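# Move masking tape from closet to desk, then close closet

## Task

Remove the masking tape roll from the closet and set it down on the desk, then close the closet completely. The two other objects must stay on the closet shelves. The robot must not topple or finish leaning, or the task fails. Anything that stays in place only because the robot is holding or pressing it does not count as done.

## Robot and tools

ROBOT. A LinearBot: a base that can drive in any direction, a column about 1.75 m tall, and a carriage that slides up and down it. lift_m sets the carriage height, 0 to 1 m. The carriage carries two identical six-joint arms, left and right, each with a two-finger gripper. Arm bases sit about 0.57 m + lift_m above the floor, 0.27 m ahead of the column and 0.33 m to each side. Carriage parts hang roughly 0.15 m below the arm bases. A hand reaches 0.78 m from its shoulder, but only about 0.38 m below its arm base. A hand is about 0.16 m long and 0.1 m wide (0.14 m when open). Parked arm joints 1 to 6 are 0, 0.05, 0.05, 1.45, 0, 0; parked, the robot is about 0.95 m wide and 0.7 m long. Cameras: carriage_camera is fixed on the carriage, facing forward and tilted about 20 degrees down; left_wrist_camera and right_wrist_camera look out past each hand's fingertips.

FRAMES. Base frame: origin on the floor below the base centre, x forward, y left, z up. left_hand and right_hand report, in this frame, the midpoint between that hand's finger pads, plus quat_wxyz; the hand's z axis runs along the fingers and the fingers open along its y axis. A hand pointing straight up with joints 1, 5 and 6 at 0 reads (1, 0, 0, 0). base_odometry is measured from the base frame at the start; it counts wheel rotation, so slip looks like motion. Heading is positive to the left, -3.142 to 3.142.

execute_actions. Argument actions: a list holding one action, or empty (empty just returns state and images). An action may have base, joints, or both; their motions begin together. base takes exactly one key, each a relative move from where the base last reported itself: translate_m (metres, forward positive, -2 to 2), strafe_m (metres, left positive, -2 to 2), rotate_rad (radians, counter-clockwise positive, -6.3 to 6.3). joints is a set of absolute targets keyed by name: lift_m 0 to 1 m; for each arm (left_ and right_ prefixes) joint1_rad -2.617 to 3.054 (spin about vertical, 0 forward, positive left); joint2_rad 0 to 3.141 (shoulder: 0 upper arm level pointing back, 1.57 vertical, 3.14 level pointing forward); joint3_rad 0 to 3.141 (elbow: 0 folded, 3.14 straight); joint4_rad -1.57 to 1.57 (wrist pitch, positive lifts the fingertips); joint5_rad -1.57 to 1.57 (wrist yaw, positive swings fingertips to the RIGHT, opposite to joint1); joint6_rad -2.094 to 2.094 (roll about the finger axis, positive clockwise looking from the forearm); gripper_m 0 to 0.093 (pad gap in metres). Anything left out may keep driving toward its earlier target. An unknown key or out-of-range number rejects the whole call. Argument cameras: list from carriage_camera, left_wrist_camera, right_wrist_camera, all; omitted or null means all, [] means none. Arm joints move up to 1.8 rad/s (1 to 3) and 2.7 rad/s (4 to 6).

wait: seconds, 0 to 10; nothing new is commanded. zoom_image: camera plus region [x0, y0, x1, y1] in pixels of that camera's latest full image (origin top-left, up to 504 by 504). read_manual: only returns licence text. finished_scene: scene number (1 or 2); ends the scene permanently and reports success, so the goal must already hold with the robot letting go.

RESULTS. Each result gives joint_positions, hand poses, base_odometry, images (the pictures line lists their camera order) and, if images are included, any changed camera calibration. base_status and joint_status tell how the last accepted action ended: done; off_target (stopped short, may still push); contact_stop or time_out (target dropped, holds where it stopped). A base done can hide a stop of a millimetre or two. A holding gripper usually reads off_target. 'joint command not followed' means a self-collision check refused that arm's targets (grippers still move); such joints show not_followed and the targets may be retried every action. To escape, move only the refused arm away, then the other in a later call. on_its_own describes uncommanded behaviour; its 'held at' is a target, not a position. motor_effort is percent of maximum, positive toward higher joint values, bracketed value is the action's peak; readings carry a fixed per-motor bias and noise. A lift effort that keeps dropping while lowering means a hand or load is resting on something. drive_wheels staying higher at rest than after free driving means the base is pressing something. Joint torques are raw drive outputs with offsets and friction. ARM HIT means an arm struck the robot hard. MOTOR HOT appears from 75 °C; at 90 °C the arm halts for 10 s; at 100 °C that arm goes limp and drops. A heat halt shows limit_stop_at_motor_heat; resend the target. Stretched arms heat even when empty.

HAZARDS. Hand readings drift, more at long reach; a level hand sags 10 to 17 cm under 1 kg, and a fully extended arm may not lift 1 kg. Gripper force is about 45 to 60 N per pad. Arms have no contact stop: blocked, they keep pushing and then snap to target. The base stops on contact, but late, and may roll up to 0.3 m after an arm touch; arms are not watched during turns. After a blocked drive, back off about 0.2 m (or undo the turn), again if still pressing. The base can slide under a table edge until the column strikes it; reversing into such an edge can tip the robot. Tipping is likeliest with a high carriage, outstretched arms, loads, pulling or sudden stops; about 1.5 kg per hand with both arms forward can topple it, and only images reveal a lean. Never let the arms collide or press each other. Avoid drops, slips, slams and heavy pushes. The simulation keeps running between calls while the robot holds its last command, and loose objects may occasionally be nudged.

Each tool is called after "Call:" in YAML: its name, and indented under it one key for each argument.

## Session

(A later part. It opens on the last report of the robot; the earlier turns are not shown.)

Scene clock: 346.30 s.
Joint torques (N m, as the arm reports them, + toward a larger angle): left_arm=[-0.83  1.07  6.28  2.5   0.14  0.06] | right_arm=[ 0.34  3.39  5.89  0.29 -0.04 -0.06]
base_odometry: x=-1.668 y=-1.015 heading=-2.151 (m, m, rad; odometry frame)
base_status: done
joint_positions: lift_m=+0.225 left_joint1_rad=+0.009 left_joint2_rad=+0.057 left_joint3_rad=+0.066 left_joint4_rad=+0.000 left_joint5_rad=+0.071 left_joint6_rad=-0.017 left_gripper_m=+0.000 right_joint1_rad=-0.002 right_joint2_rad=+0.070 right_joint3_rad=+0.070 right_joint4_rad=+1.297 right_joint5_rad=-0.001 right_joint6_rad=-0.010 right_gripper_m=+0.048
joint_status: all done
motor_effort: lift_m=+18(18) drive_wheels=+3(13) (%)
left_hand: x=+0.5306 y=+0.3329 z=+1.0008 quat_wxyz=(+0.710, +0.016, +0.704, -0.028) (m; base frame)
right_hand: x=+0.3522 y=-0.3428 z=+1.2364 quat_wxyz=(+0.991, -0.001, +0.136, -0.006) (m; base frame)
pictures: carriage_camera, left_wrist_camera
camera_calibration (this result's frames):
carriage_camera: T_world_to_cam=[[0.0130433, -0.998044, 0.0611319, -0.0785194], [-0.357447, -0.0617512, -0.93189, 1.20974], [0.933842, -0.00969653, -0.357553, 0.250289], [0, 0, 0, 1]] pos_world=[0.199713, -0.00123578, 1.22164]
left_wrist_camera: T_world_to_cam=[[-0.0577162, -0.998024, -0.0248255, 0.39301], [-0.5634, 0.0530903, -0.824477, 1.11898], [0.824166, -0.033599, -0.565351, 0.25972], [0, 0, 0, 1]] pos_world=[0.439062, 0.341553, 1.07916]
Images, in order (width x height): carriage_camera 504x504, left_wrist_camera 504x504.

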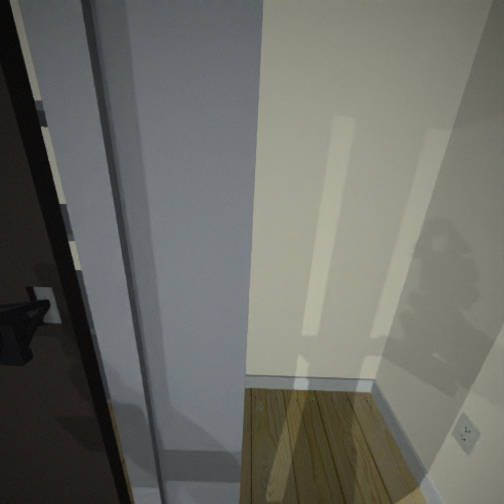

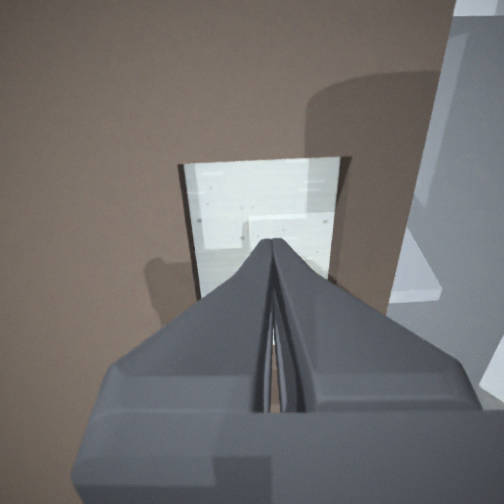

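Call:
execute_actions:
  actions:
    - {"base":{"translate_m":0.004}}
  cameras: []

Call:
execute_actions:
  actions:
    - {"base":{"strafe_m":-0.07},"joints":{"left_joint5_rad":0.18}}
  cameras: ["left_wrist_camera"]

Scene clock: 358.77 s.
Joint torques (N m, as the arm reports them, + toward a larger angle): left_arm=[-0.77  1.15  6.28  2.5   0.18  0.07] | right_arm=[ 0.44  3.48  5.94  0.3  -0.02 -0.01]
base_odometry: x=-1.670 y=-1.018 heading=-2.151 (m, m, rad; odometry frame)
base_status: done
joint_positions: lift_m=+0.225 left_joint1_rad=+0.009 left_joint2_rad=+0.057 left_joint3_rad=+0.066 left_joint4_rad=+0.000 left_joint5_rad=+0.071 left_joint6_rad=-0.017 left_gripper_m=+0.000 right_joint1_rad=-0.002 right_joint2_rad=+0.070 right_joint3_rad=+0.070 right_joint4_rad=+1.297 right_joint5_rad=-0.001 right_joint6_rad=-0.010 right_gripper_m=+0.048
joint_status: not commanded
motor_effort: lift_m=+18(18) drive_wheels=+3(3) (%)
left_hand: x=+0.5306 y=+0.3328 z=+1.0007 quat_wxyz=(+0.710, +0.016, +0.704, -0.028) (m; base frame)
right_hand: x=+0.3523 y=-0.3428 z=+1.2364 quat_wxyz=(+0.991, -0.001, +0.137, -0.006) (m; base frame)
pictures: none
No camera images: the call's "cameras" was empty. Leave "cameras" out to get every camera's image.

Scene clock: 360.13 s.
Joint torques (N m, as the arm reports them, + toward a larger angle): left_arm=[-0.84  0.98  6.11  2.5   0.19  0.08] | right_arm=[ 0.37  3.53  5.86  0.25  0.   -0.06]
base_odometry: x=-1.728 y=-0.980 heading=-2.151 (m, m, rad; odometry frame)
base_status: done
joint_positions: lift_m=+0.225 left_joint1_rad=+0.009 left_joint2_rad=+0.057 left_joint3_rad=+0.066 left_joint4_rad=-0.001 left_joint5_rad=+0.168 left_joint6_rad=-0.017 left_gripper_m=+0.000 right_joint1_rad=-0.002 right_joint2_rad=+0.070 right_joint3_rad=+0.070 right_joint4_rad=+1.297 right_joint5_rad=-0.001 right_joint6_rad=-0.010 right_gripper_m=+0.048
joint_status: all done
motor_effort: lift_m=+18(18) drive_wheels=-1(8) (%)
left_hand: x=+0.5287 y=+0.3163 z=+1.0005 quat_wxyz=(+0.707, +0.051, +0.702, -0.062) (m; base frame)
right_hand: x=+0.3523 y=-0.3428 z=+1.2364 quat_wxyz=(+0.991, -0.001, +0.136, -0.006) (m; base frame)
pictures: left_wrist_camera
camera_calibration (this result's frames):
left_wrist_camera: T_world_to_cam=[[-0.154399, -0.987678, -0.0255467, 0.424885], [-0.556494, 0.108301, -0.823763, 1.09675], [0.81638, -0.112971, -0.566358, 0.290737], [0, 0, 0, 1]] pos_world=[0.438581, 0.333716, 1.07897]
Images, in order (width x height): left_wrist_camera 504x504.

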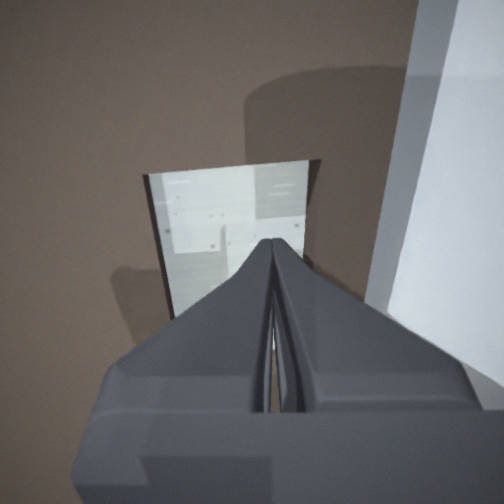

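Call:
execute_actions:
  actions:
    - {"joints":{"left_joint1_rad":-0.07}}
  cameras: ["left_wrist_camera"]

Scene clock: 363.77 s.
Joint torques (N m, as the arm reports them, + toward a larger angle): left_arm=[-1.39  1.1   6.21  2.51  0.63  0.09] | right_arm=[ 0.2   3.49  6.15  0.25 -0.05 -0.03]
base_odometry: x=-1.728 y=-0.980 heading=-2.151 (m, m, rad; odometry frame)
base_status: not commanded
joint_positions: lift_m=+0.225 left_joint1_rad=-0.054 left_joint2_rad=+0.057 left_joint3_rad=+0.066 left_joint4_rad=-0.001 left_joint5_rad=+0.130 left_joint6_rad=-0.016 left_gripper_m=+0.000 right_joint1_rad=-0.002 right_joint2_rad=+0.070 right_joint3_rad=+0.070 right_joint4_rad=+1.297 right_joint5_rad=-0.001 right_joint6_rad=-0.010 right_gripper_m=+0.048
joint_status: all done
motor_effort: lift_m=+18(18) drive_wheels=+2(2) (%)
left_hand: x=+0.5279 y=+0.3073 z=+1.0005 quat_wxyz=(+0.706, +0.059, +0.702, -0.071) (m; base frame)
right_hand: x=+0.3523 y=-0.3428 z=+1.2364 quat_wxyz=(+0.991, -0.001, +0.136, -0.006) (m; base frame)
pictures: left_wrist_camera
camera_calibration (this result's frames):
left_wrist_camera: T_world_to_cam=[[-0.179211, -0.983477, -0.0256164, 0.427738], [-0.553543, 0.122325, -0.823788, 1.09141], [0.81331, -0.133452, -0.566319, 0.29829], [0, 0, 0, 1]] pos_world=[0.438197, 0.326972, 1.07898]
Images, in order (width x height): left_wrist_camera 504x504.

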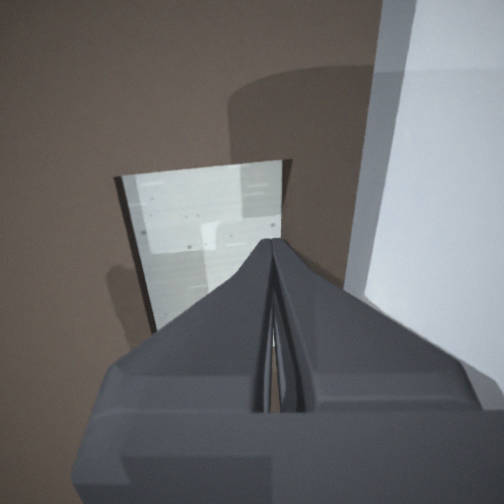

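Call:
execute_actions:
  actions:
    - {"joints":{"left_joint1_rad":-0.12}}
  cameras: ["left_wrist_camera"]

Scene clock: 367.63 s.
Joint torques (N m, as the arm reports them, + toward a larger angle): left_arm=[-2.43  0.96  6.29  2.52  1.06  0.14] | right_arm=[ 0.37  3.45  5.81  0.24  0.01 -0.06]
base_odometry: x=-1.728 y=-0.980 heading=-2.151 (m, m, rad; odometry frame)
base_status: not commanded
joint_positions: lift_m=+0.225 left_joint1_rad=-0.092 left_joint2_rad=+0.057 left_joint3_rad=+0.066 left_joint4_rad=-0.001 left_joint5_rad=+0.091 left_joint6_rad=-0.022 left_gripper_m=+0.000 right_joint1_rad=-0.002 right_joint2_rad=+0.070 right_joint3_rad=+0.070 right_joint4_rad=+1.297 right_joint5_rad=-0.001 right_joint6_rad=-0.010 right_gripper_m=+0.048
joint_status: left_joint1_rad off_target (ended at -0.092, target -0.120)
motor_effort: lift_m=+18(18) drive_wheels=+2(2) (%)
left_hand: x=+0.5277 y=+0.3047 z=+1.0004 quat_wxyz=(+0.706, +0.057, +0.702, -0.072) (m; base frame)
right_hand: x=+0.3523 y=-0.3428 z=+1.2364 quat_wxyz=(+0.991, -0.001, +0.136, -0.006) (m; base frame)
pictures: left_wrist_camera
camera_calibration (this result's frames):
left_wrist_camera: T_world_to_cam=[[-0.178164, -0.983807, -0.0195434, 0.418595], [-0.554867, 0.116847, -0.823692, 1.09384], [0.812638, -0.135909, -0.5667, 0.299513], [0, 0, 0, 1]] pos_world=[0.438119, 0.324711, 1.0789]
Images, in order (width x height): left_wrist_camera 504x504.

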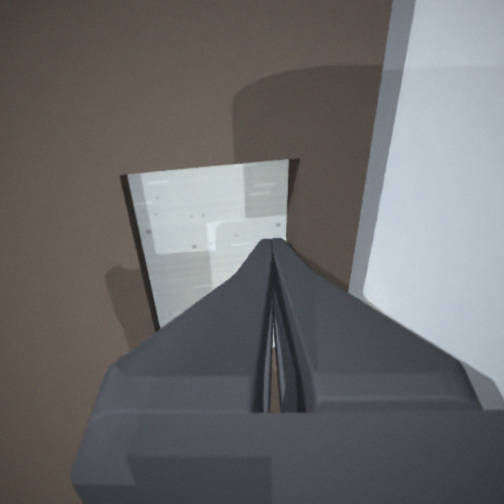

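Call:
execute_actions:
  actions:
    - {"joints":{"left_joint1_rad":-0.02,"left_joint5_rad":0.3}}
  cameras: ["left_wrist_camera"]

Scene clock: 371.07 s.
Joint torques (N m, as the arm reports them, + toward a larger angle): left_arm=[-0.63  1.01  6.26  2.46  0.84  0.09] | right_arm=[ 0.27  3.5   5.86  0.21  0.03 -0.05]
base_odometry: x=-1.728 y=-0.980 heading=-2.151 (m, m, rad; odometry frame)
base_status: not commanded
joint_positions: lift_m=+0.225 left_joint1_rad=-0.013 left_joint2_rad=+0.057 left_joint3_rad=+0.066 left_joint4_rad=-0.001 left_joint5_rad=+0.226 left_joint6_rad=-0.019 left_gripper_m=+0.000 right_joint1_rad=-0.002 right_joint2_rad=+0.070 right_joint3_rad=+0.070 right_joint4_rad=+1.297 right_joint5_rad=-0.001 right_joint6_rad=-0.010 right_gripper_m=+0.048
joint_status: left_joint5_rad off_target (ended at +0.226, target +0.300); the others done
motor_effort: lift_m=+18(18) drive_wheels=+2(2) (%)
left_hand: x=+0.5260 y=+0.3011 z=+1.0003 quat_wxyz=(+0.704, +0.078, +0.700, -0.091) (m; base frame)
right_hand: x=+0.3523 y=-0.3428 z=+1.2364 quat_wxyz=(+0.991, -0.001, +0.136, -0.006) (m; base frame)
pictures: left_wrist_camera
camera_calibration (this result's frames):
left_wrist_camera: T_world_to_cam=[[-0.23298, -0.972194, -0.0236445, 0.444265], [-0.546784, 0.151062, -0.823533, 1.07857], [0.804206, -0.178938, -0.566775, 0.317875], [0, 0, 0, 1]] pos_world=[0.43761, 0.325861, 1.0789]
Images, in order (width x height): left_wrist_camera 504x504.

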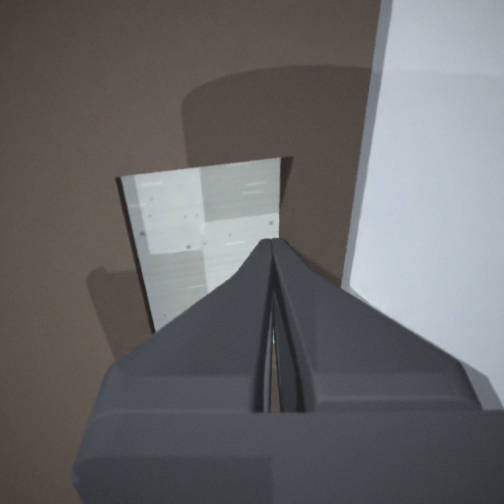

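Call:
execute_actions:
  actions: []
  cameras: ["left_wrist_camera"]

Scene clock: 372.53 s.
Joint torques (N m, as the arm reports them, + toward a larger angle): left_arm=[-0.62  1.    6.33  2.54  0.86  0.09] | right_arm=[ 0.41  3.35  5.81  0.26 -0.05 -0.08]
base_odometry: x=-1.728 y=-0.980 heading=-2.151 (m, m, rad; odometry frame)
base_status: not commanded
joint_positions: lift_m=+0.225 left_joint1_rad=-0.013 left_joint2_rad=+0.057 left_joint3_rad=+0.066 left_joint4_rad=-0.001 left_joint5_rad=+0.230 left_joint6_rad=-0.019 left_gripper_m=+0.000 right_joint1_rad=-0.002 right_joint2_rad=+0.070 right_joint3_rad=+0.070 right_joint4_rad=+1.297 right_joint5_rad=-0.001 right_joint6_rad=-0.010 right_gripper_m=+0.048
joint_status: left_joint5_rad off_target (ended at +0.226, target +0.300); the others done
motor_effort: lift_m=+18(18) drive_wheels=+2(2) (%)
left_hand: x=+0.5259 y=+0.3006 z=+1.0003 quat_wxyz=(+0.704, +0.079, +0.700, -0.092) (m; base frame)
right_hand: x=+0.3523 y=-0.3428 z=+1.2364 quat_wxyz=(+0.991, -0.001, +0.136, -0.006) (m; base frame)
pictures: left_wrist_camera
camera_calibration (this result's frames):
left_wrist_camera: T_world_to_cam=[[-0.236316, -0.971388, -0.0236709, 0.445214], [-0.546262, 0.152961, -0.82353, 1.07773], [0.803587, -0.181683, -0.566779, 0.31904], [0, 0, 0, 1]] pos_world=[0.437555, 0.32559, 1.0789]
Images, in order (width x height): left_wrist_camera 504x504.

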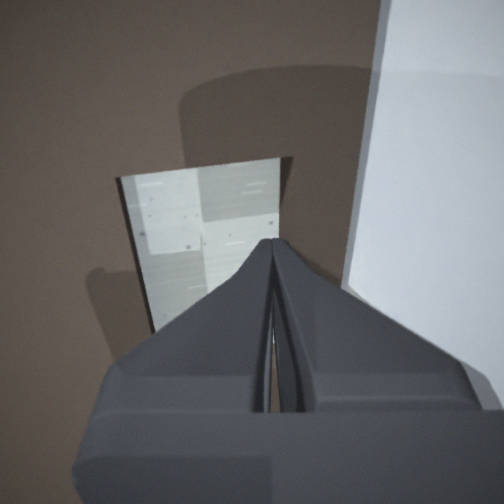

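Call:
execute_actions:
  actions: []
  cameras: ["left_wrist_camera"]

Scene clock: 382.30 s.
Joint torques (N m, as the arm reports them, + toward a larger angle): left_arm=[-0.51  1.03  6.35  2.49  0.88  0.11] | right_arm=[ 0.49  3.34  6.06  0.2  -0.03 -0.01]
base_odometry: x=-1.728 y=-0.980 heading=-2.151 (m, m, rad; odometry frame)
base_status: not commanded
joint_positions: lift_m=+0.225 left_joint1_rad=-0.013 left_joint2_rad=+0.057 left_joint3_rad=+0.066 left_joint4_rad=-0.001 left_joint5_rad=+0.230 left_joint6_rad=-0.019 left_gripper_m=+0.000 right_joint1_rad=-0.002 right_joint2_rad=+0.070 right_joint3_rad=+0.070 right_joint4_rad=+1.297 right_joint5_rad=-0.001 right_joint6_rad=-0.010 right_gripper_m=+0.048
joint_status: left_joint5_rad off_target (ended at +0.226, target +0.300); the others done
motor_effort: lift_m=+18(18) drive_wheels=+2(2) (%)
left_hand: x=+0.5259 y=+0.3006 z=+1.0003 quat_wxyz=(+0.704, +0.079, +0.700, -0.092) (m; base frame)
right_hand: x=+0.3523 y=-0.3428 z=+1.2364 quat_wxyz=(+0.991, -0.001, +0.136, -0.006) (m; base frame)
pictures: left_wrist_camera
camera_calibration (this result's frames):
left_wrist_camera: T_world_to_cam=[[-0.236316, -0.971388, -0.0236709, 0.445214], [-0.546262, 0.152961, -0.82353, 1.07773], [0.803587, -0.181683, -0.566779, 0.31904], [0, 0, 0, 1]] pos_world=[0.437555, 0.32559, 1.0789]
Images, in order (width x height): left_wrist_camera 504x504.

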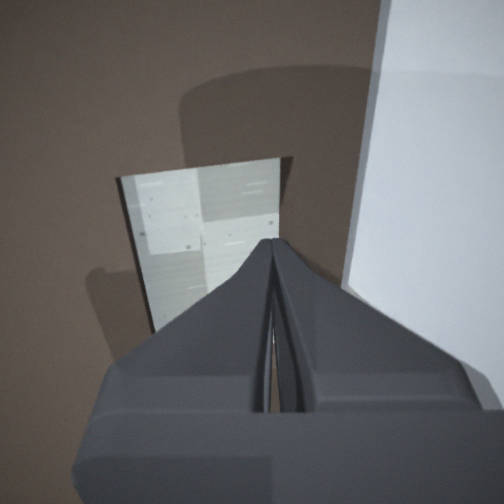

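Call:
execute_actions:
  actions:
    - {"joints":{"left_joint5_rad":0.4}}
  cameras: ["left_wrist_camera"]

Call:
zoom_image:
  camera: "left_wrist_camera"
  region: [300, 60, 420, 180]

Scene clock: 386.40 s.
Joint torques (N m, as the arm reports them, + toward a larger angle): left_arm=[-1.3   1.11  6.27  2.49  1.6   0.08] | right_arm=[ 0.36  3.33  5.89  0.26 -0.04 -0.05]
base_odometry: x=-1.728 y=-0.980 heading=-2.151 (m, m, rad; odometry frame)
base_status: not commanded
joint_positions: lift_m=+0.225 left_joint1_rad=-0.005 left_joint2_rad=+0.057 left_joint3_rad=+0.066 left_joint4_rad=-0.001 left_joint5_rad=+0.265 left_joint6_rad=-0.019 left_gripper_m=+0.000 right_joint1_rad=-0.002 right_joint2_rad=+0.070 right_joint3_rad=+0.070 right_joint4_rad=+1.297 right_joint5_rad=-0.001 right_joint6_rad=-0.010 right_gripper_m=+0.048
joint_status: left_joint5_rad off_target (ended at +0.264, target +0.400)
motor_effort: lift_m=+18(18) drive_wheels=+2(2) (%)
left_hand: x=+0.5247 y=+0.2967 z=+1.0003 quat_wxyz=(+0.703, +0.089, +0.699, -0.101) (m; base frame)
right_hand: x=+0.3523 y=-0.3428 z=+1.2364 quat_wxyz=(+0.991, -0.001, +0.136, -0.006) (m; base frame)
pictures: left_wrist_camera
camera_calibration (this result's frames):
left_wrist_camera: T_world_to_cam=[[-0.262529, -0.964617, -0.0243205, 0.453539], [-0.541831, 0.168226, -0.82348, 1.07077], [0.798434, -0.20301, -0.566824, 0.328343], [0, 0, 0, 1]] pos_world=[0.437082, 0.324017, 1.0789]
Images, in order (width x height): left_wrist_camera 504x504.

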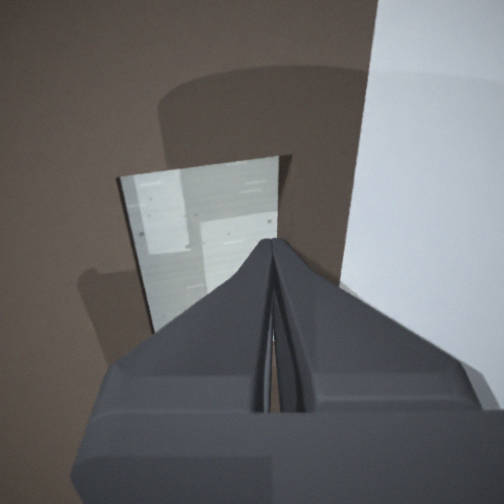

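Region (300, 60, 420, 180) of left_wrist_camera's 504x504 image, scaled by 4.200, with more detail than that image has.

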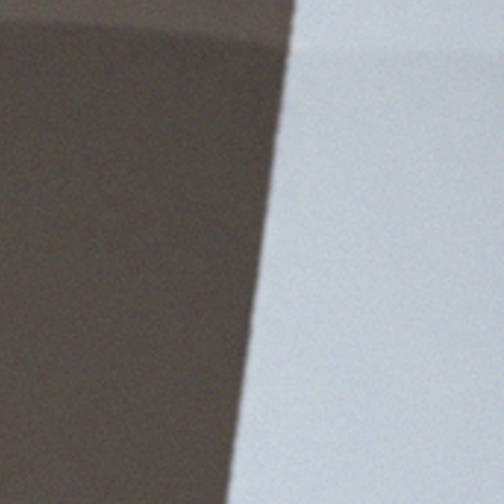

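Call:
execute_actions:
  actions:
    - {"joints":{"left_joint5_rad":0.19}}
  cameras: []

Call:
execute_actions:
  actions:
    - {"base":{"translate_m":-0.35}}
  cameras: []

Call:
execute_actions:
  actions:
    - {"base":{"rotate_rad":0.9},"joints":{"left_joint4_rad":0.35,"left_joint5_rad":0.0}}
  cameras: ["carriage_camera","left_wrist_camera"]

Scene clock: 390.97 s.
Joint torques (N m, as the arm reports them, + toward a larger angle): left_arm=[-0.76  1.    6.28  2.53  0.07  0.08] | right_arm=[ 0.26  3.33  6.    0.28  0.01 -0.05]
base_odometry: x=-1.728 y=-0.980 heading=-2.151 (m, m, rad; odometry frame)
base_status: not commanded
joint_positions: lift_m=+0.225 left_joint1_rad=-0.011 left_joint2_rad=+0.057 left_joint3_rad=+0.066 left_joint4_rad=-0.001 left_joint5_rad=+0.188 left_joint6_rad=-0.019 left_gripper_m=+0.000 right_joint1_rad=-0.002 right_joint2_rad=+0.070 right_joint3_rad=+0.070 right_joint4_rad=+1.297 right_joint5_rad=-0.001 right_joint6_rad=-0.010 right_gripper_m=+0.048
joint_status: all done
motor_effort: lift_m=+18(18) drive_wheels=+2(2) (%)
left_hand: x=+0.5275 y=+0.3079 z=+1.0004 quat_wxyz=(+0.706, +0.064, +0.701, -0.077) (m; base frame)
right_hand: x=+0.3523 y=-0.3428 z=+1.2364 quat_wxyz=(+0.991, -0.001, +0.136, -0.006) (m; base frame)
pictures: none
No camera images: the call's "cameras" was empty. Leave "cameras" out to get every camera's image.

Scene clock: 393.63 s.
Joint torques (N m, as the arm reports them, + toward a larger angle): left_arm=[-0.84  1.    6.29  2.54  0.09  0.1 ] | right_arm=[ 0.33  3.35  5.8   0.23 -0.07  0.  ]
base_odometry: x=-1.537 y=-0.687 heading=-2.151 (m, m, rad; odometry frame)
base_status: done
joint_positions: lift_m=+0.225 left_joint1_rad=-0.011 left_joint2_rad=+0.057 left_joint3_rad=+0.066 left_joint4_rad=-0.001 left_joint5_rad=+0.188 left_joint6_rad=-0.019 left_gripper_m=+0.000 right_joint1_rad=-0.002 right_joint2_rad=+0.070 right_joint3_rad=+0.070 right_joint4_rad=+1.297 right_joint5_rad=-0.001 right_joint6_rad=-0.010 right_gripper_m=+0.048
joint_status: not commanded
motor_effort: lift_m=+18(18) drive_wheels=+0(7) (%)
left_hand: x=+0.5275 y=+0.3079 z=+1.0003 quat_wxyz=(+0.706, +0.064, +0.702, -0.077) (m; base frame)
right_hand: x=+0.3522 y=-0.3428 z=+1.2364 quat_wxyz=(+0.991, -0.001, +0.136, -0.006) (m; base frame)
pictures: none
No camera images: the call's "cameras" was empty. Leave "cameras" out to get every camera's image.

Scene clock: 396.07 s.
Joint torques (N m, as the arm reports them, + toward a larger angle): left_arm=[-0.78  1.29  6.1   2.32 -0.02  0.1 ] | right_arm=[ 0.43  3.43  5.85  0.25 -0.01 -0.06]
base_odometry: x=-1.537 y=-0.687 heading=-1.251 (m, m, rad; odometry frame)
base_status: done
joint_positions: lift_m=+0.225 left_joint1_rad=-0.011 left_joint2_rad=+0.057 left_joint3_rad=+0.066 left_joint4_rad=+0.341 left_joint5_rad=+0.007 left_joint6_rad=-0.019 left_gripper_m=+0.000 right_joint1_rad=-0.002 right_joint2_rad=+0.070 right_joint3_rad=+0.070 right_joint4_rad=+1.296 right_joint5_rad=-0.001 right_joint6_rad=-0.010 right_gripper_m=+0.048
joint_status: all done
motor_effort: lift_m=+18(18) drive_wheels=+5(10) (%)
left_hand: x=+0.5160 y=+0.3390 z=+1.0828 quat_wxyz=(+0.819, +0.001, +0.573, -0.014) (m; base frame)
right_hand: x=+0.3525 y=-0.3428 z=+1.2363 quat_wxyz=(+0.991, -0.001, +0.137, -0.006) (m; base frame)
pictures: carriage_camera, left_wrist_camera
camera_calibration (this result's frames):
carriage_camera: T_world_to_cam=[[0.0130433, -0.998044, 0.0611319, -0.078519], [-0.357447, -0.0617512, -0.93189, 1.20974], [0.933842, -0.00969653, -0.357553, 0.250287], [0, 0, 0, 1]] pos_world=[0.199713, -0.00123578, 1.22163]
left_wrist_camera: T_world_to_cam=[[-0.00666029, -0.999734, -0.0220674, 0.371563], [-0.257237, 0.0230382, -0.966074, 1.18358], [0.966325, -0.000757774, -0.257322, -0.0996808], [0, 0, 0, 1]] pos_world=[0.403258, 0.344122, 1.12597]
Images, in order (width x height): carriage_camera 504x504, left_wrist_camera 504x504.

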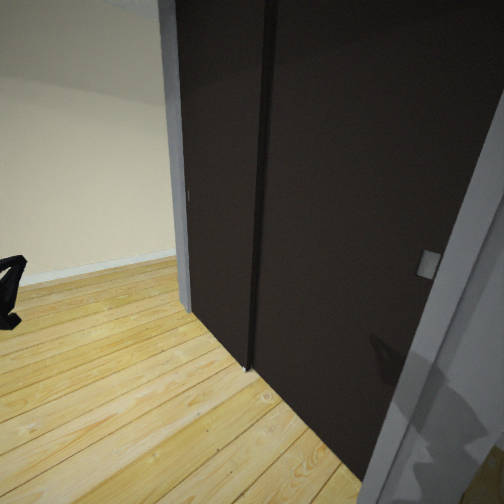

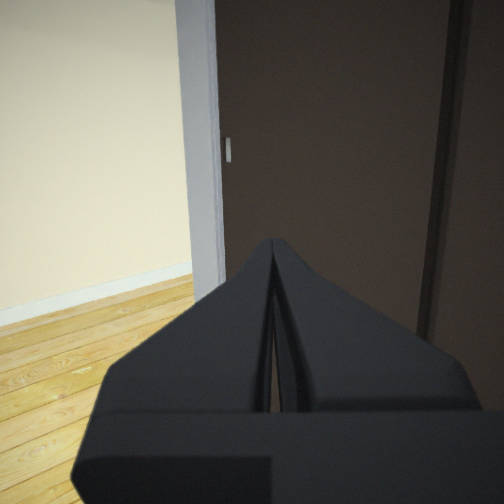

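Call:
execute_actions:
  actions: []

Scene clock: 409.90 s.
Joint torques (N m, as the arm reports them, + toward a larger angle): left_arm=[-0.9   1.2   6.13  2.31 -0.02  0.08] | right_arm=[ 0.4   3.53  6.06  0.27 -0.06 -0.01]
base_odometry: x=-1.537 y=-0.687 heading=-1.251 (m, m, rad; odometry frame)
base_status: done
joint_positions: lift_m=+0.225 left_joint1_rad=-0.011 left_joint2_rad=+0.057 left_joint3_rad=+0.066 left_joint4_rad=+0.341 left_joint5_rad=+0.007 left_joint6_rad=-0.019 left_gripper_m=+0.000 right_joint1_rad=-0.002 right_joint2_rad=+0.070 right_joint3_rad=+0.070 right_joint4_rad=+1.296 right_joint5_rad=-0.001 right_joint6_rad=-0.010 right_gripper_m=+0.048
joint_status: all done
motor_effort: lift_m=+18(18) drive_wheels=+5(10) (%)
left_hand: x=+0.5160 y=+0.3390 z=+1.0828 quat_wxyz=(+0.819, +0.001, +0.573, -0.014) (m; base frame)
right_hand: x=+0.3525 y=-0.3428 z=+1.2363 quat_wxyz=(+0.991, -0.001, +0.137, -0.006) (m; base frame)
pictures: carriage_camera, left_wrist_camera, right_wrist_camera
camera_calibration (this result's frames):
carriage_camera: T_world_to_cam=[[0.0130433, -0.998044, 0.0611319, -0.078519], [-0.357447, -0.0617512, -0.93189, 1.20974], [0.933842, -0.00969653, -0.357553, 0.250287], [0, 0, 0, 1]] pos_world=[0.199713, -0.00123578, 1.22163]
left_wrist_camera: T_world_to_cam=[[-0.00666029, -0.999734, -0.0220674, 0.371563], [-0.257237, 0.0230382, -0.966074, 1.18358], [0.966325, -0.000757774, -0.257322, -0.0996808], [0, 0, 0, 1]] pos_world=[0.403258, 0.344122, 1.12597]
right_wrist_camera: T_world_to_cam=[[0.0408444, -0.999165, -0.00111259, -0.349468], [0.60959, 0.0258014, -0.792297, 0.779547], [0.791664, 0.0316826, 0.610135, -0.894917], [0, 0, 0, 1]] pos_world=[0.247543, -0.340936, 1.16326]
Images, in order (width x height): carriage_camera 504x504, left_wrist_camera 504x504, right_wrist_camera 504x504.

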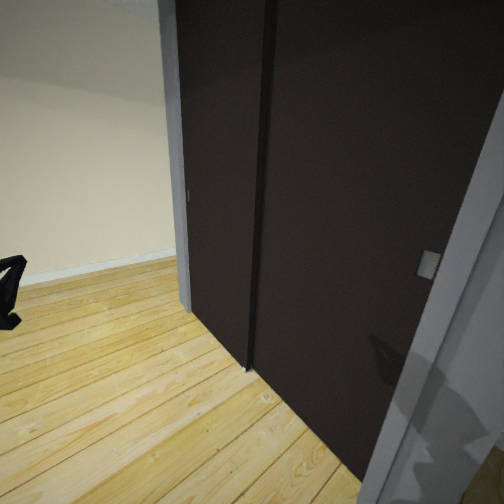

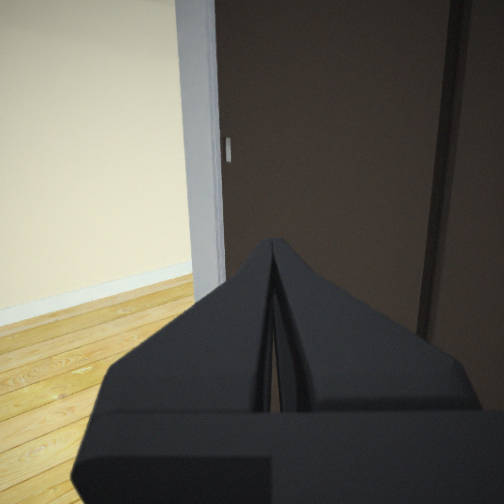

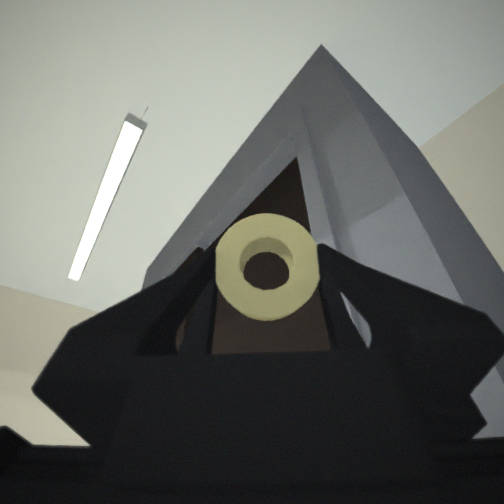

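Call:
zoom_image:
  camera: "left_wrist_camera"
  region: [190, 90, 270, 210]

Call:
zoom_image:
  camera: "carriage_camera"
  region: [160, 240, 280, 390]

Region (190, 90, 270, 210) of left_wrist_camera's 504x504 image, scaled by 4.200, with more detail than that image has.

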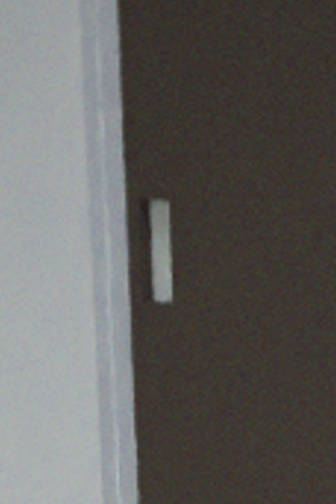

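Region (160, 240, 280, 390) of carriage_camera's 504x504 image, scaled by 3.360, with more detail than that image has; it fills the left 403 columns of this view, and the rest is white.

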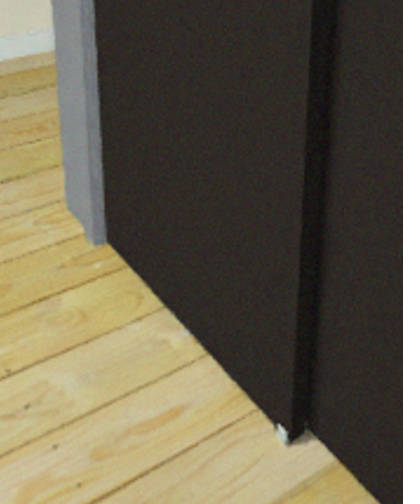

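Call:
execute_actions:
  actions:
    - {"base":{"rotate_rad":-0.9},"joints":{"left_joint4_rad":0.0}}
  cameras: []

Call:
execute_actions:
  actions:
    - {"base":{"strafe_m":1.33}}
  cameras: ["carriage_camera","left_wrist_camera"]

Scene clock: 422.80 s.
Joint torques (N m, as the arm reports them, + toward a larger angle): left_arm=[-1.02  1.03  6.25  2.48 -0.04  0.06] | right_arm=[ 0.43  3.26  6.09  0.32  0.   -0.03]
base_odometry: x=-1.537 y=-0.687 heading=-2.151 (m, m, rad; odometry frame)
base_status: done
joint_positions: lift_m=+0.225 left_joint1_rad=-0.011 left_joint2_rad=+0.057 left_joint3_rad=+0.066 left_joint4_rad=+0.005 left_joint5_rad=+0.006 left_joint6_rad=-0.019 left_gripper_m=+0.000 right_joint1_rad=-0.002 right_joint2_rad=+0.070 right_joint3_rad=+0.070 right_joint4_rad=+1.296 right_joint5_rad=+0.000 right_joint6_rad=-0.010 right_gripper_m=+0.048
joint_status: all done
motor_effort: lift_m=+18(18) drive_wheels=+8(11) (%)
left_hand: x=+0.5309 y=+0.3390 z=+1.0020 quat_wxyz=(+0.712, +0.000, +0.702, -0.013) (m; base frame)
right_hand: x=+0.3526 y=-0.3429 z=+1.2363 quat_wxyz=(+0.991, -0.001, +0.137, -0.006) (m; base frame)
pictures: none
No camera images: the call's "cameras" was empty. Leave "cameras" out to get every camera's image.

Scene clock: 427.83 s.
Joint torques (N m, as the arm reports them, + toward a larger angle): left_arm=[-0.72  1.07  6.3   2.45 -0.02  0.1 ] | right_arm=[ 0.47  3.37  5.86  0.28 -0.07 -0.01]
base_odometry: x=-0.425 y=-1.418 heading=-2.152 (m, m, rad; odometry frame)
base_status: done
joint_positions: lift_m=+0.225 left_joint1_rad=-0.011 left_joint2_rad=+0.057 left_joint3_rad=+0.066 left_joint4_rad=+0.005 left_joint5_rad=+0.006 left_joint6_rad=-0.019 left_gripper_m=+0.000 right_joint1_rad=-0.002 right_joint2_rad=+0.070 right_joint3_rad=+0.070 right_joint4_rad=+1.295 right_joint5_rad=+0.000 right_joint6_rad=-0.010 right_gripper_m=+0.048
joint_status: not commanded
motor_effort: lift_m=+18(18) drive_wheels=+5(13) (%)
left_hand: x=+0.5309 y=+0.3390 z=+1.0019 quat_wxyz=(+0.712, +0.000, +0.702, -0.013) (m; base frame)
right_hand: x=+0.3527 y=-0.3429 z=+1.2363 quat_wxyz=(+0.990, -0.001, +0.137, -0.006) (m; base frame)
pictures: carriage_camera, left_wrist_camera
camera_calibration (this result's frames):
carriage_camera: T_world_to_cam=[[0.0130433, -0.998044, 0.0611319, -0.078519], [-0.357447, -0.0617512, -0.93189, 1.20974], [0.933842, -0.00969653, -0.357553, 0.250287], [0, 0, 0, 1]] pos_world=[0.199713, -0.00123578, 1.22163]
left_wrist_camera: T_world_to_cam=[[-0.0134295, -0.999661, -0.0223235, 0.373667], [-0.561433, 0.0260127, -0.827113, 1.13052], [0.827413, 0.00142547, -0.561592, 0.242961], [0, 0, 0, 1]] pos_world=[0.438699, 0.343786, 1.07985]
Images, in order (width x height): carriage_camera 504x504, left_wrist_camera 504x504.

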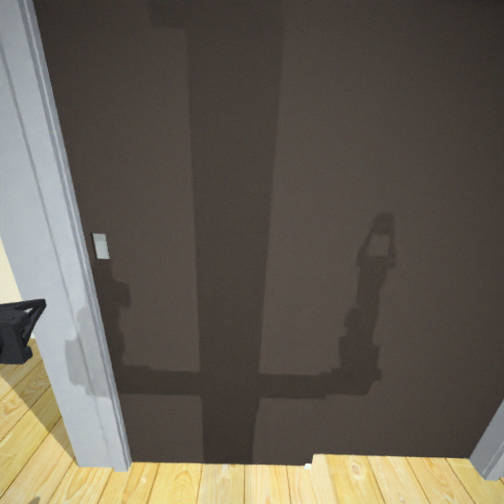

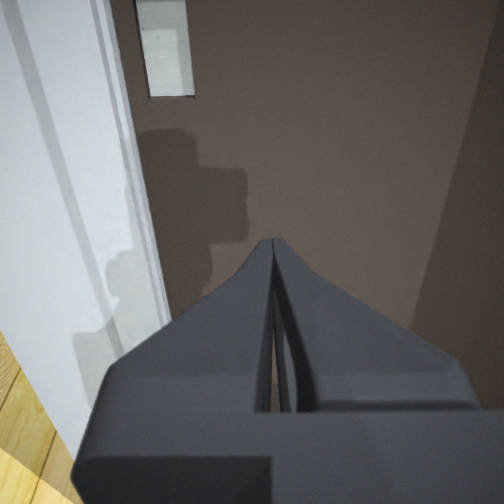

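Call:
zoom_image:
  camera: "left_wrist_camera"
  region: [90, 0, 210, 120]

Call:
zoom_image:
  camera: "left_wrist_camera"
  region: [110, 150, 200, 310]

Region (90, 0, 210, 120) of left_wrist_camera's 504x504 image, scaled by 4.200, with more detail than that image has.

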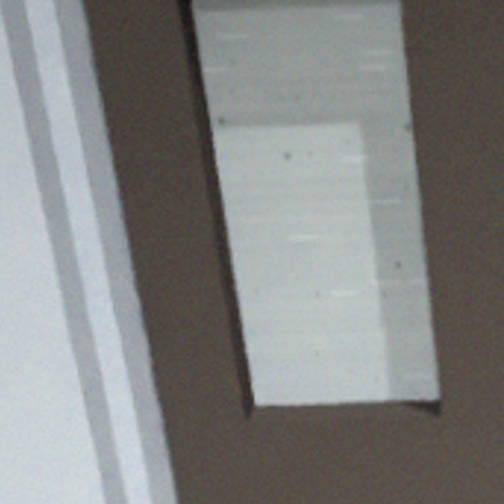

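Region (110, 150, 200, 310) of left_wrist_camera's 504x504 image, scaled by 3.150, with more detail than that image has; it fills the left 284 columns of this view, and the rest is white.

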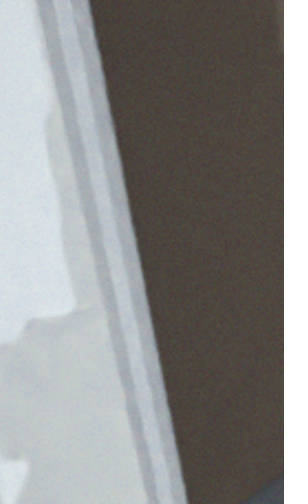

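Call:
execute_actions:
  actions:
    - {"base":{"strafe_m":0.095}}
  cameras: ["left_wrist_camera"]

Call:
zoom_image:
  camera: "left_wrist_camera"
  region: [190, 0, 310, 120]

Scene clock: 442.80 s.
Joint torques (N m, as the arm reports them, + toward a larger angle): left_arm=[-0.71  1.03  6.32  2.43 -0.03  0.07] | right_arm=[ 0.24  3.46  6.04  0.27  0.01 -0.02]
base_odometry: x=-0.346 y=-1.470 heading=-2.153 (m, m, rad; odometry frame)
base_status: done
joint_positions: lift_m=+0.225 left_joint1_rad=-0.012 left_joint2_rad=+0.057 left_joint3_rad=+0.066 left_joint4_rad=+0.005 left_joint5_rad=+0.006 left_joint6_rad=-0.019 left_gripper_m=+0.000 right_joint1_rad=-0.002 right_joint2_rad=+0.070 right_joint3_rad=+0.070 right_joint4_rad=+1.297 right_joint5_rad=+0.000 right_joint6_rad=-0.010 right_gripper_m=+0.048
joint_status: not commanded
motor_effort: lift_m=+18(18) drive_wheels=+5(13) (%)
left_hand: x=+0.5309 y=+0.3389 z=+1.0018 quat_wxyz=(+0.712, +0.000, +0.702, -0.013) (m; base frame)
right_hand: x=+0.3523 y=-0.3430 z=+1.2364 quat_wxyz=(+0.991, -0.001, +0.137, -0.006) (m; base frame)
pictures: left_wrist_camera
camera_calibration (this result's frames):
left_wrist_camera: T_world_to_cam=[[-0.0138194, -0.999655, -0.0223175, 0.373741], [-0.561739, 0.0262262, -0.826899, 1.13032], [0.827199, 0.00110937, -0.561908, 0.243446], [0, 0, 0, 1]] pos_world=[0.43873, 0.343698, 1.07979]
Images, in order (width x height): left_wrist_camera 504x504.

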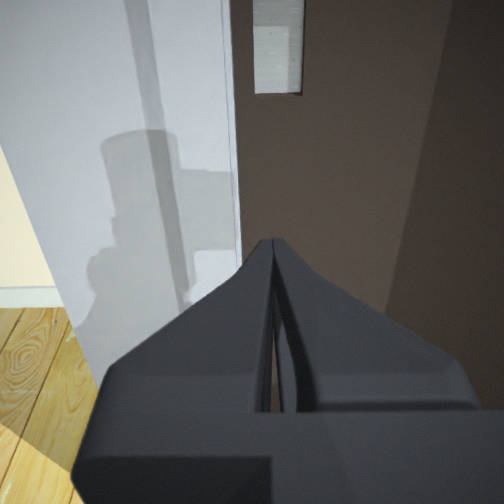

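Region (190, 0, 310, 120) of left_wrist_camera's 504x504 image, scaled by 4.200, with more detail than that image has.

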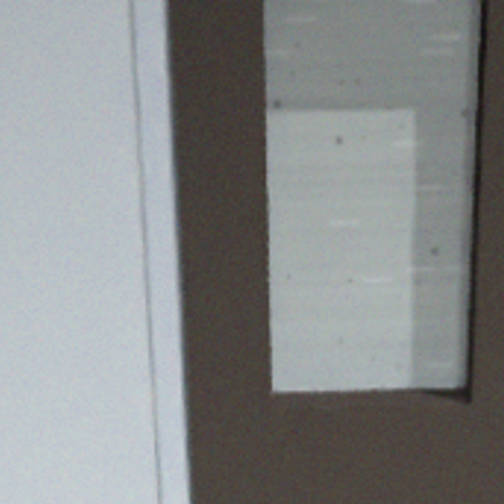

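Call:
zoom_image:
  camera: "left_wrist_camera"
  region: [215, 80, 255, 130]

Region (215, 80, 255, 130) of left_wrist_camera's 504x504 image, scaled by 10.080, with more detail than that image has; it fills the left 403 columns of this view, and the rest is white.

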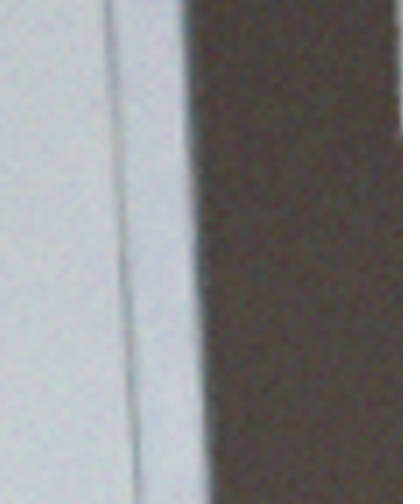

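Call:
execute_actions:
  actions:
    - {"base":{"rotate_rad":-2.68},"joints":{"left_joint4_rad":1.45}}
  cameras: ["carriage_camera","right_wrist_camera"]

Scene clock: 455.80 s.
Joint torques (N m, as the arm reports them, + toward a larger angle): left_arm=[-0.63  2.87  4.46  0.   -0.01  0.09] | right_arm=[ 0.32  3.26  6.01  0.31 -0.01 -0.05]
base_odometry: x=-0.346 y=-1.470 heading=+1.451 (m, m, rad; odometry frame)
base_status: done
joint_positions: lift_m=+0.225 left_joint1_rad=-0.012 left_joint2_rad=+0.057 left_joint3_rad=+0.066 left_joint4_rad=+1.445 left_joint5_rad=+0.004 left_joint6_rad=-0.019 left_gripper_m=+0.000 right_joint1_rad=-0.002 right_joint2_rad=+0.070 right_joint3_rad=+0.070 right_joint4_rad=+1.292 right_joint5_rad=+0.000 right_joint6_rad=-0.010 right_gripper_m=+0.048
joint_status: all done
motor_effort: lift_m=+18(18) drive_wheels=+5(13) (%)
left_hand: x=+0.3137 y=+0.3417 z=+1.2426 quat_wxyz=(+0.998, +0.002, +0.059, -0.016) (m; base frame)
right_hand: x=+0.3535 y=-0.3430 z=+1.2360 quat_wxyz=(+0.990, +0.000, +0.139, -0.006) (m; base frame)
pictures: carriage_camera, right_wrist_camera
camera_calibration (this result's frames):
carriage_camera: T_world_to_cam=[[0.0130433, -0.998044, 0.0611319, -0.078519], [-0.357447, -0.0617512, -0.93189, 1.20974], [0.933842, -0.00969653, -0.357553, 0.250287], [0, 0, 0, 1]] pos_world=[0.199713, -0.00123578, 1.22163]
right_wrist_camera: T_world_to_cam=[[0.0405243, -0.999176, -0.00239033, -0.348018], [0.60627, 0.0264904, -0.794818, 0.78325], [0.794226, 0.0307603, 0.606843, -0.892678], [0, 0, 0, 1]] pos_world=[0.248231, -0.341021, 1.16342]
Images, in order (width x height): carriage_camera 504x504, right_wrist_camera 504x504.

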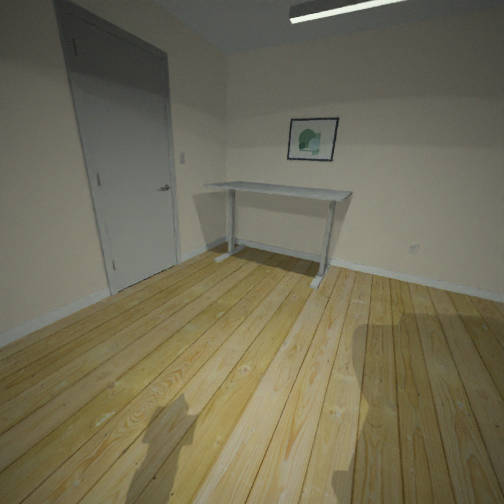

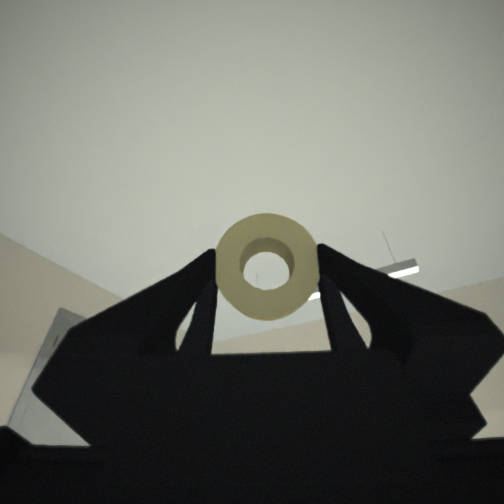

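Call:
execute_actions:
  actions:
    - {"base":{"translate_m":1.75},"joints":{"right_joint2_rad":0.8,"right_joint3_rad":0.8,"right_joint4_rad":0.0}}
  cameras: ["carriage_camera","right_wrist_camera"]

Scene clock: 472.17 s.
Joint torques (N m, as the arm reports them, + toward a larger angle): left_arm=[-0.71  2.68  4.2  -0.04 -0.02  0.12] | right_arm=[ 0.3  -0.56 10.88  2.54 -0.07 -0.05]
base_odometry: x=-0.133 y=+0.267 heading=+1.449 (m, m, rad; odometry frame)
base_status: done
joint_positions: lift_m=+0.225 left_joint1_rad=-0.012 left_joint2_rad=+0.057 left_joint3_rad=+0.066 left_joint4_rad=+1.447 left_joint5_rad=+0.004 left_joint6_rad=-0.019 left_gripper_m=+0.000 right_joint1_rad=-0.002 right_joint2_rad=+0.794 right_joint3_rad=+0.777 right_joint4_rad=-0.011 right_joint5_rad=+0.000 right_joint6_rad=-0.010 right_gripper_m=+0.048
joint_status: all done
motor_effort: lift_m=+18(18) drive_wheels=+7(17) (%)
left_hand: x=+0.3132 y=+0.3417 z=+1.2427 quat_wxyz=(+0.998, +0.002, +0.057, -0.016) (m; base frame)
right_hand: x=+0.6108 y=-0.3435 z=+1.1582 quat_wxyz=(+0.697, -0.003, +0.717, -0.004) (m; base frame)
pictures: carriage_camera, right_wrist_camera
camera_calibration (this result's frames):
carriage_camera: T_world_to_cam=[[0.0130433, -0.998044, 0.0611319, -0.0785181], [-0.357447, -0.0617512, -0.93189, 1.20972], [0.933842, -0.00969653, -0.357553, 0.250282], [0, 0, 0, 1]] pos_world=[0.199713, -0.00123578, 1.22162]
right_wrist_camera: T_world_to_cam=[[0.00645656, -0.999117, -0.0415099, -0.292934], [-0.61938, 0.0285936, -0.78457, 1.30294], [0.785065, 0.030776, -0.618649, 0.375164], [0, 0, 0, 1]] pos_world=[0.51438, -0.341478, 1.24219]
Images, in order (width x height): carriage_camera 504x504, right_wrist_camera 504x504.

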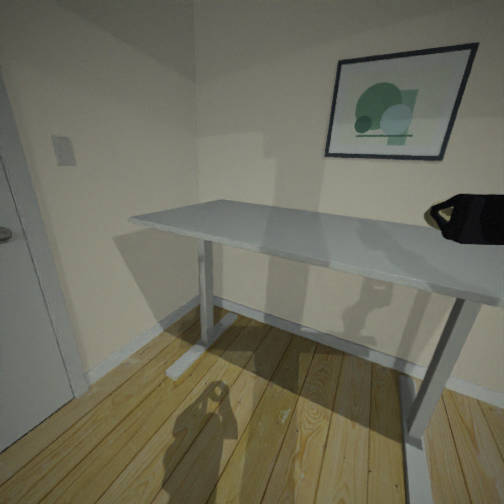

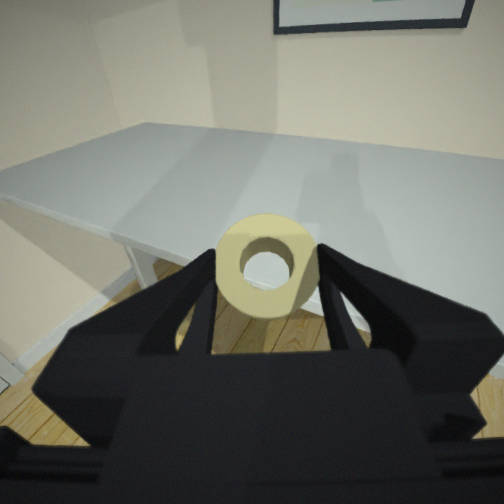

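Call:
execute_actions:
  actions:
    - {"base":{"translate_m":0.3},"joints":{"right_joint2_rad":1.6,"right_joint3_rad":1.6,"right_joint4_rad":-0.61,"lift_m":0.17}}
  cameras: ["carriage_camera","right_wrist_camera"]

Scene clock: 485.10 s.
Joint torques (N m, as the arm reports them, + toward a larger angle): left_arm=[-0.62  2.82  4.68 -0.07  0.    0.1 ] | right_arm=[ 0.4  -9.07 10.79  2.31 -0.08 -0.01]
base_odometry: x=-0.096 y=+0.564 heading=+1.448 (m, m, rad; odometry frame)
base_status: done
joint_positions: lift_m=+0.170 left_joint1_rad=-0.012 left_joint2_rad=+0.057 left_joint3_rad=+0.060 left_joint4_rad=+1.450 left_joint5_rad=+0.004 left_joint6_rad=-0.019 left_gripper_m=+0.000 right_joint1_rad=-0.002 right_joint2_rad=+1.598 right_joint3_rad=+1.576 right_joint4_rad=-0.614 right_joint5_rad=+0.000 right_joint6_rad=-0.010 right_gripper_m=+0.048
joint_status: all done
motor_effort: lift_m=+19(21) drive_wheels=+5(14) (%)
left_hand: x=+0.3142 y=+0.3418 z=+1.1861 quat_wxyz=(+0.998, +0.002, +0.059, -0.016) (m; base frame)
right_hand: x=+0.7554 y=-0.3437 z=+1.0381 quat_wxyz=(+0.450, -0.004, +0.893, -0.003) (m; base frame)
pictures: carriage_camera, right_wrist_camera
camera_calibration (this result's frames):
carriage_camera: T_world_to_cam=[[0.0130433, -0.998044, 0.0611319, -0.075154], [-0.357447, -0.0617512, -0.93189, 1.15844], [0.933842, -0.00969653, -0.357553, 0.230606], [0, 0, 0, 1]] pos_world=[0.199713, -0.00123578, 1.16659]
right_wrist_camera: T_world_to_cam=[[-0.0187516, -0.999074, -0.0387243, -0.282937], [-0.956783, 0.0291726, -0.289336, 1.03922], [0.290198, 0.0316252, -0.956444, 0.912137], [0, 0, 0, 1]] pos_world=[0.724306, -0.341838, 1.16214]
Images, in order (width x height): carriage_camera 504x504, right_wrist_camera 504x504.

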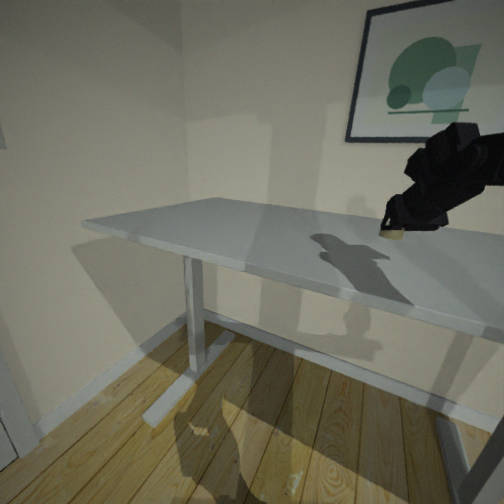

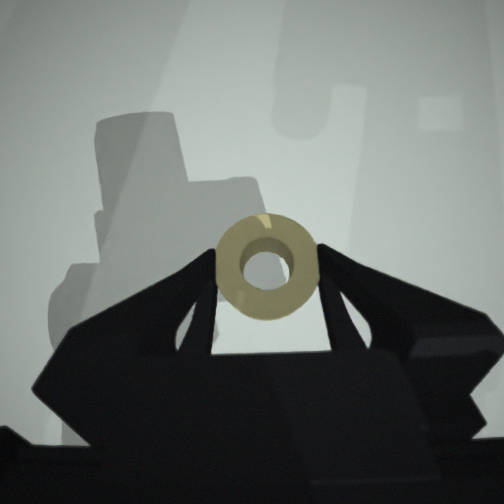

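Call:
execute_actions:
  actions:
    - {"joints":{"lift_m":0.115}}
  cameras: ["carriage_camera","right_wrist_camera"]

Scene clock: 489.50 s.
Joint torques (N m, as the arm reports them, + toward a larger angle): left_arm=[-0.66  2.8   4.82 -0.07  0.05  0.11] | right_arm=[ 0.32 -9.25  9.87  2.42 -0.04 -0.02]
base_odometry: x=-0.096 y=+0.564 heading=+1.448 (m, m, rad; odometry frame)
base_status: not commanded
joint_positions: lift_m=+0.115 left_joint1_rad=-0.012 left_joint2_rad=+0.057 left_joint3_rad=+0.058 left_joint4_rad=+1.450 left_joint5_rad=+0.004 left_joint6_rad=-0.019 left_gripper_m=+0.000 right_joint1_rad=-0.002 right_joint2_rad=+1.603 right_joint3_rad=+1.586 right_joint4_rad=-0.627 right_joint5_rad=+0.000 right_joint6_rad=-0.010 right_gripper_m=+0.048
joint_status: all done
motor_effort: lift_m=+19(18) drive_wheels=-5(6) (%)
left_hand: x=+0.3149 y=+0.3418 z=+1.1304 quat_wxyz=(+0.998, +0.002, +0.060, -0.016) (m; base frame)
right_hand: x=+0.7553 y=-0.3437 z=+0.9834 quat_wxyz=(+0.447, -0.004, +0.894, -0.003) (m; base frame)
pictures: carriage_camera, right_wrist_camera
camera_calibration (this result's frames):
carriage_camera: T_world_to_cam=[[0.0130433, -0.998044, 0.0611319, -0.0717898], [-0.357447, -0.0617512, -0.93189, 1.10716], [0.933842, -0.00969653, -0.357553, 0.210929], [0, 0, 0, 1]] pos_world=[0.199713, -0.00123578, 1.11156]
right_wrist_camera: T_world_to_cam=[[-0.0189876, -0.999074, -0.0386196, -0.284981], [-0.958531, 0.0291756, -0.283491, 1.01884], [0.284355, 0.0316352, -0.958197, 0.866029], [0, 0, 0, 1]] pos_world=[0.724917, -0.341839, 1.10765]
Images, in order (width x height): carriage_camera 504x504, right_wrist_camera 504x504.

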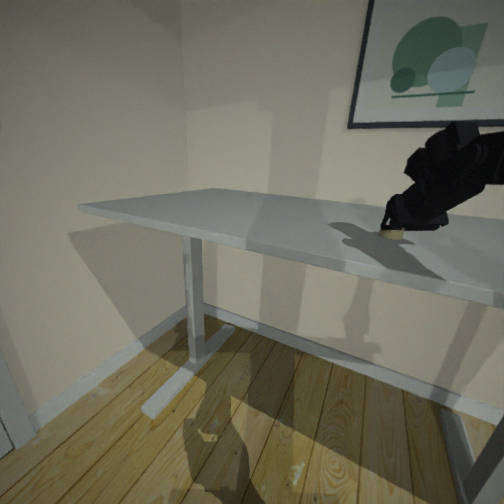

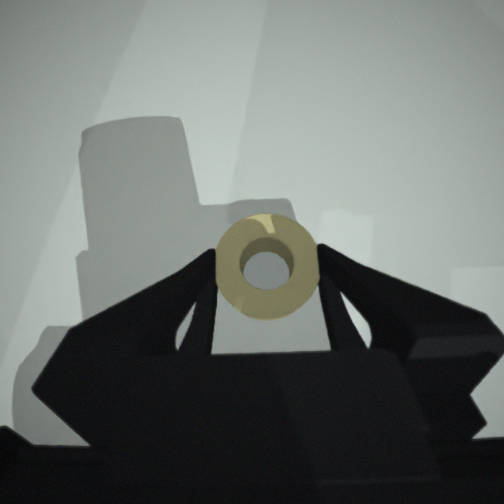

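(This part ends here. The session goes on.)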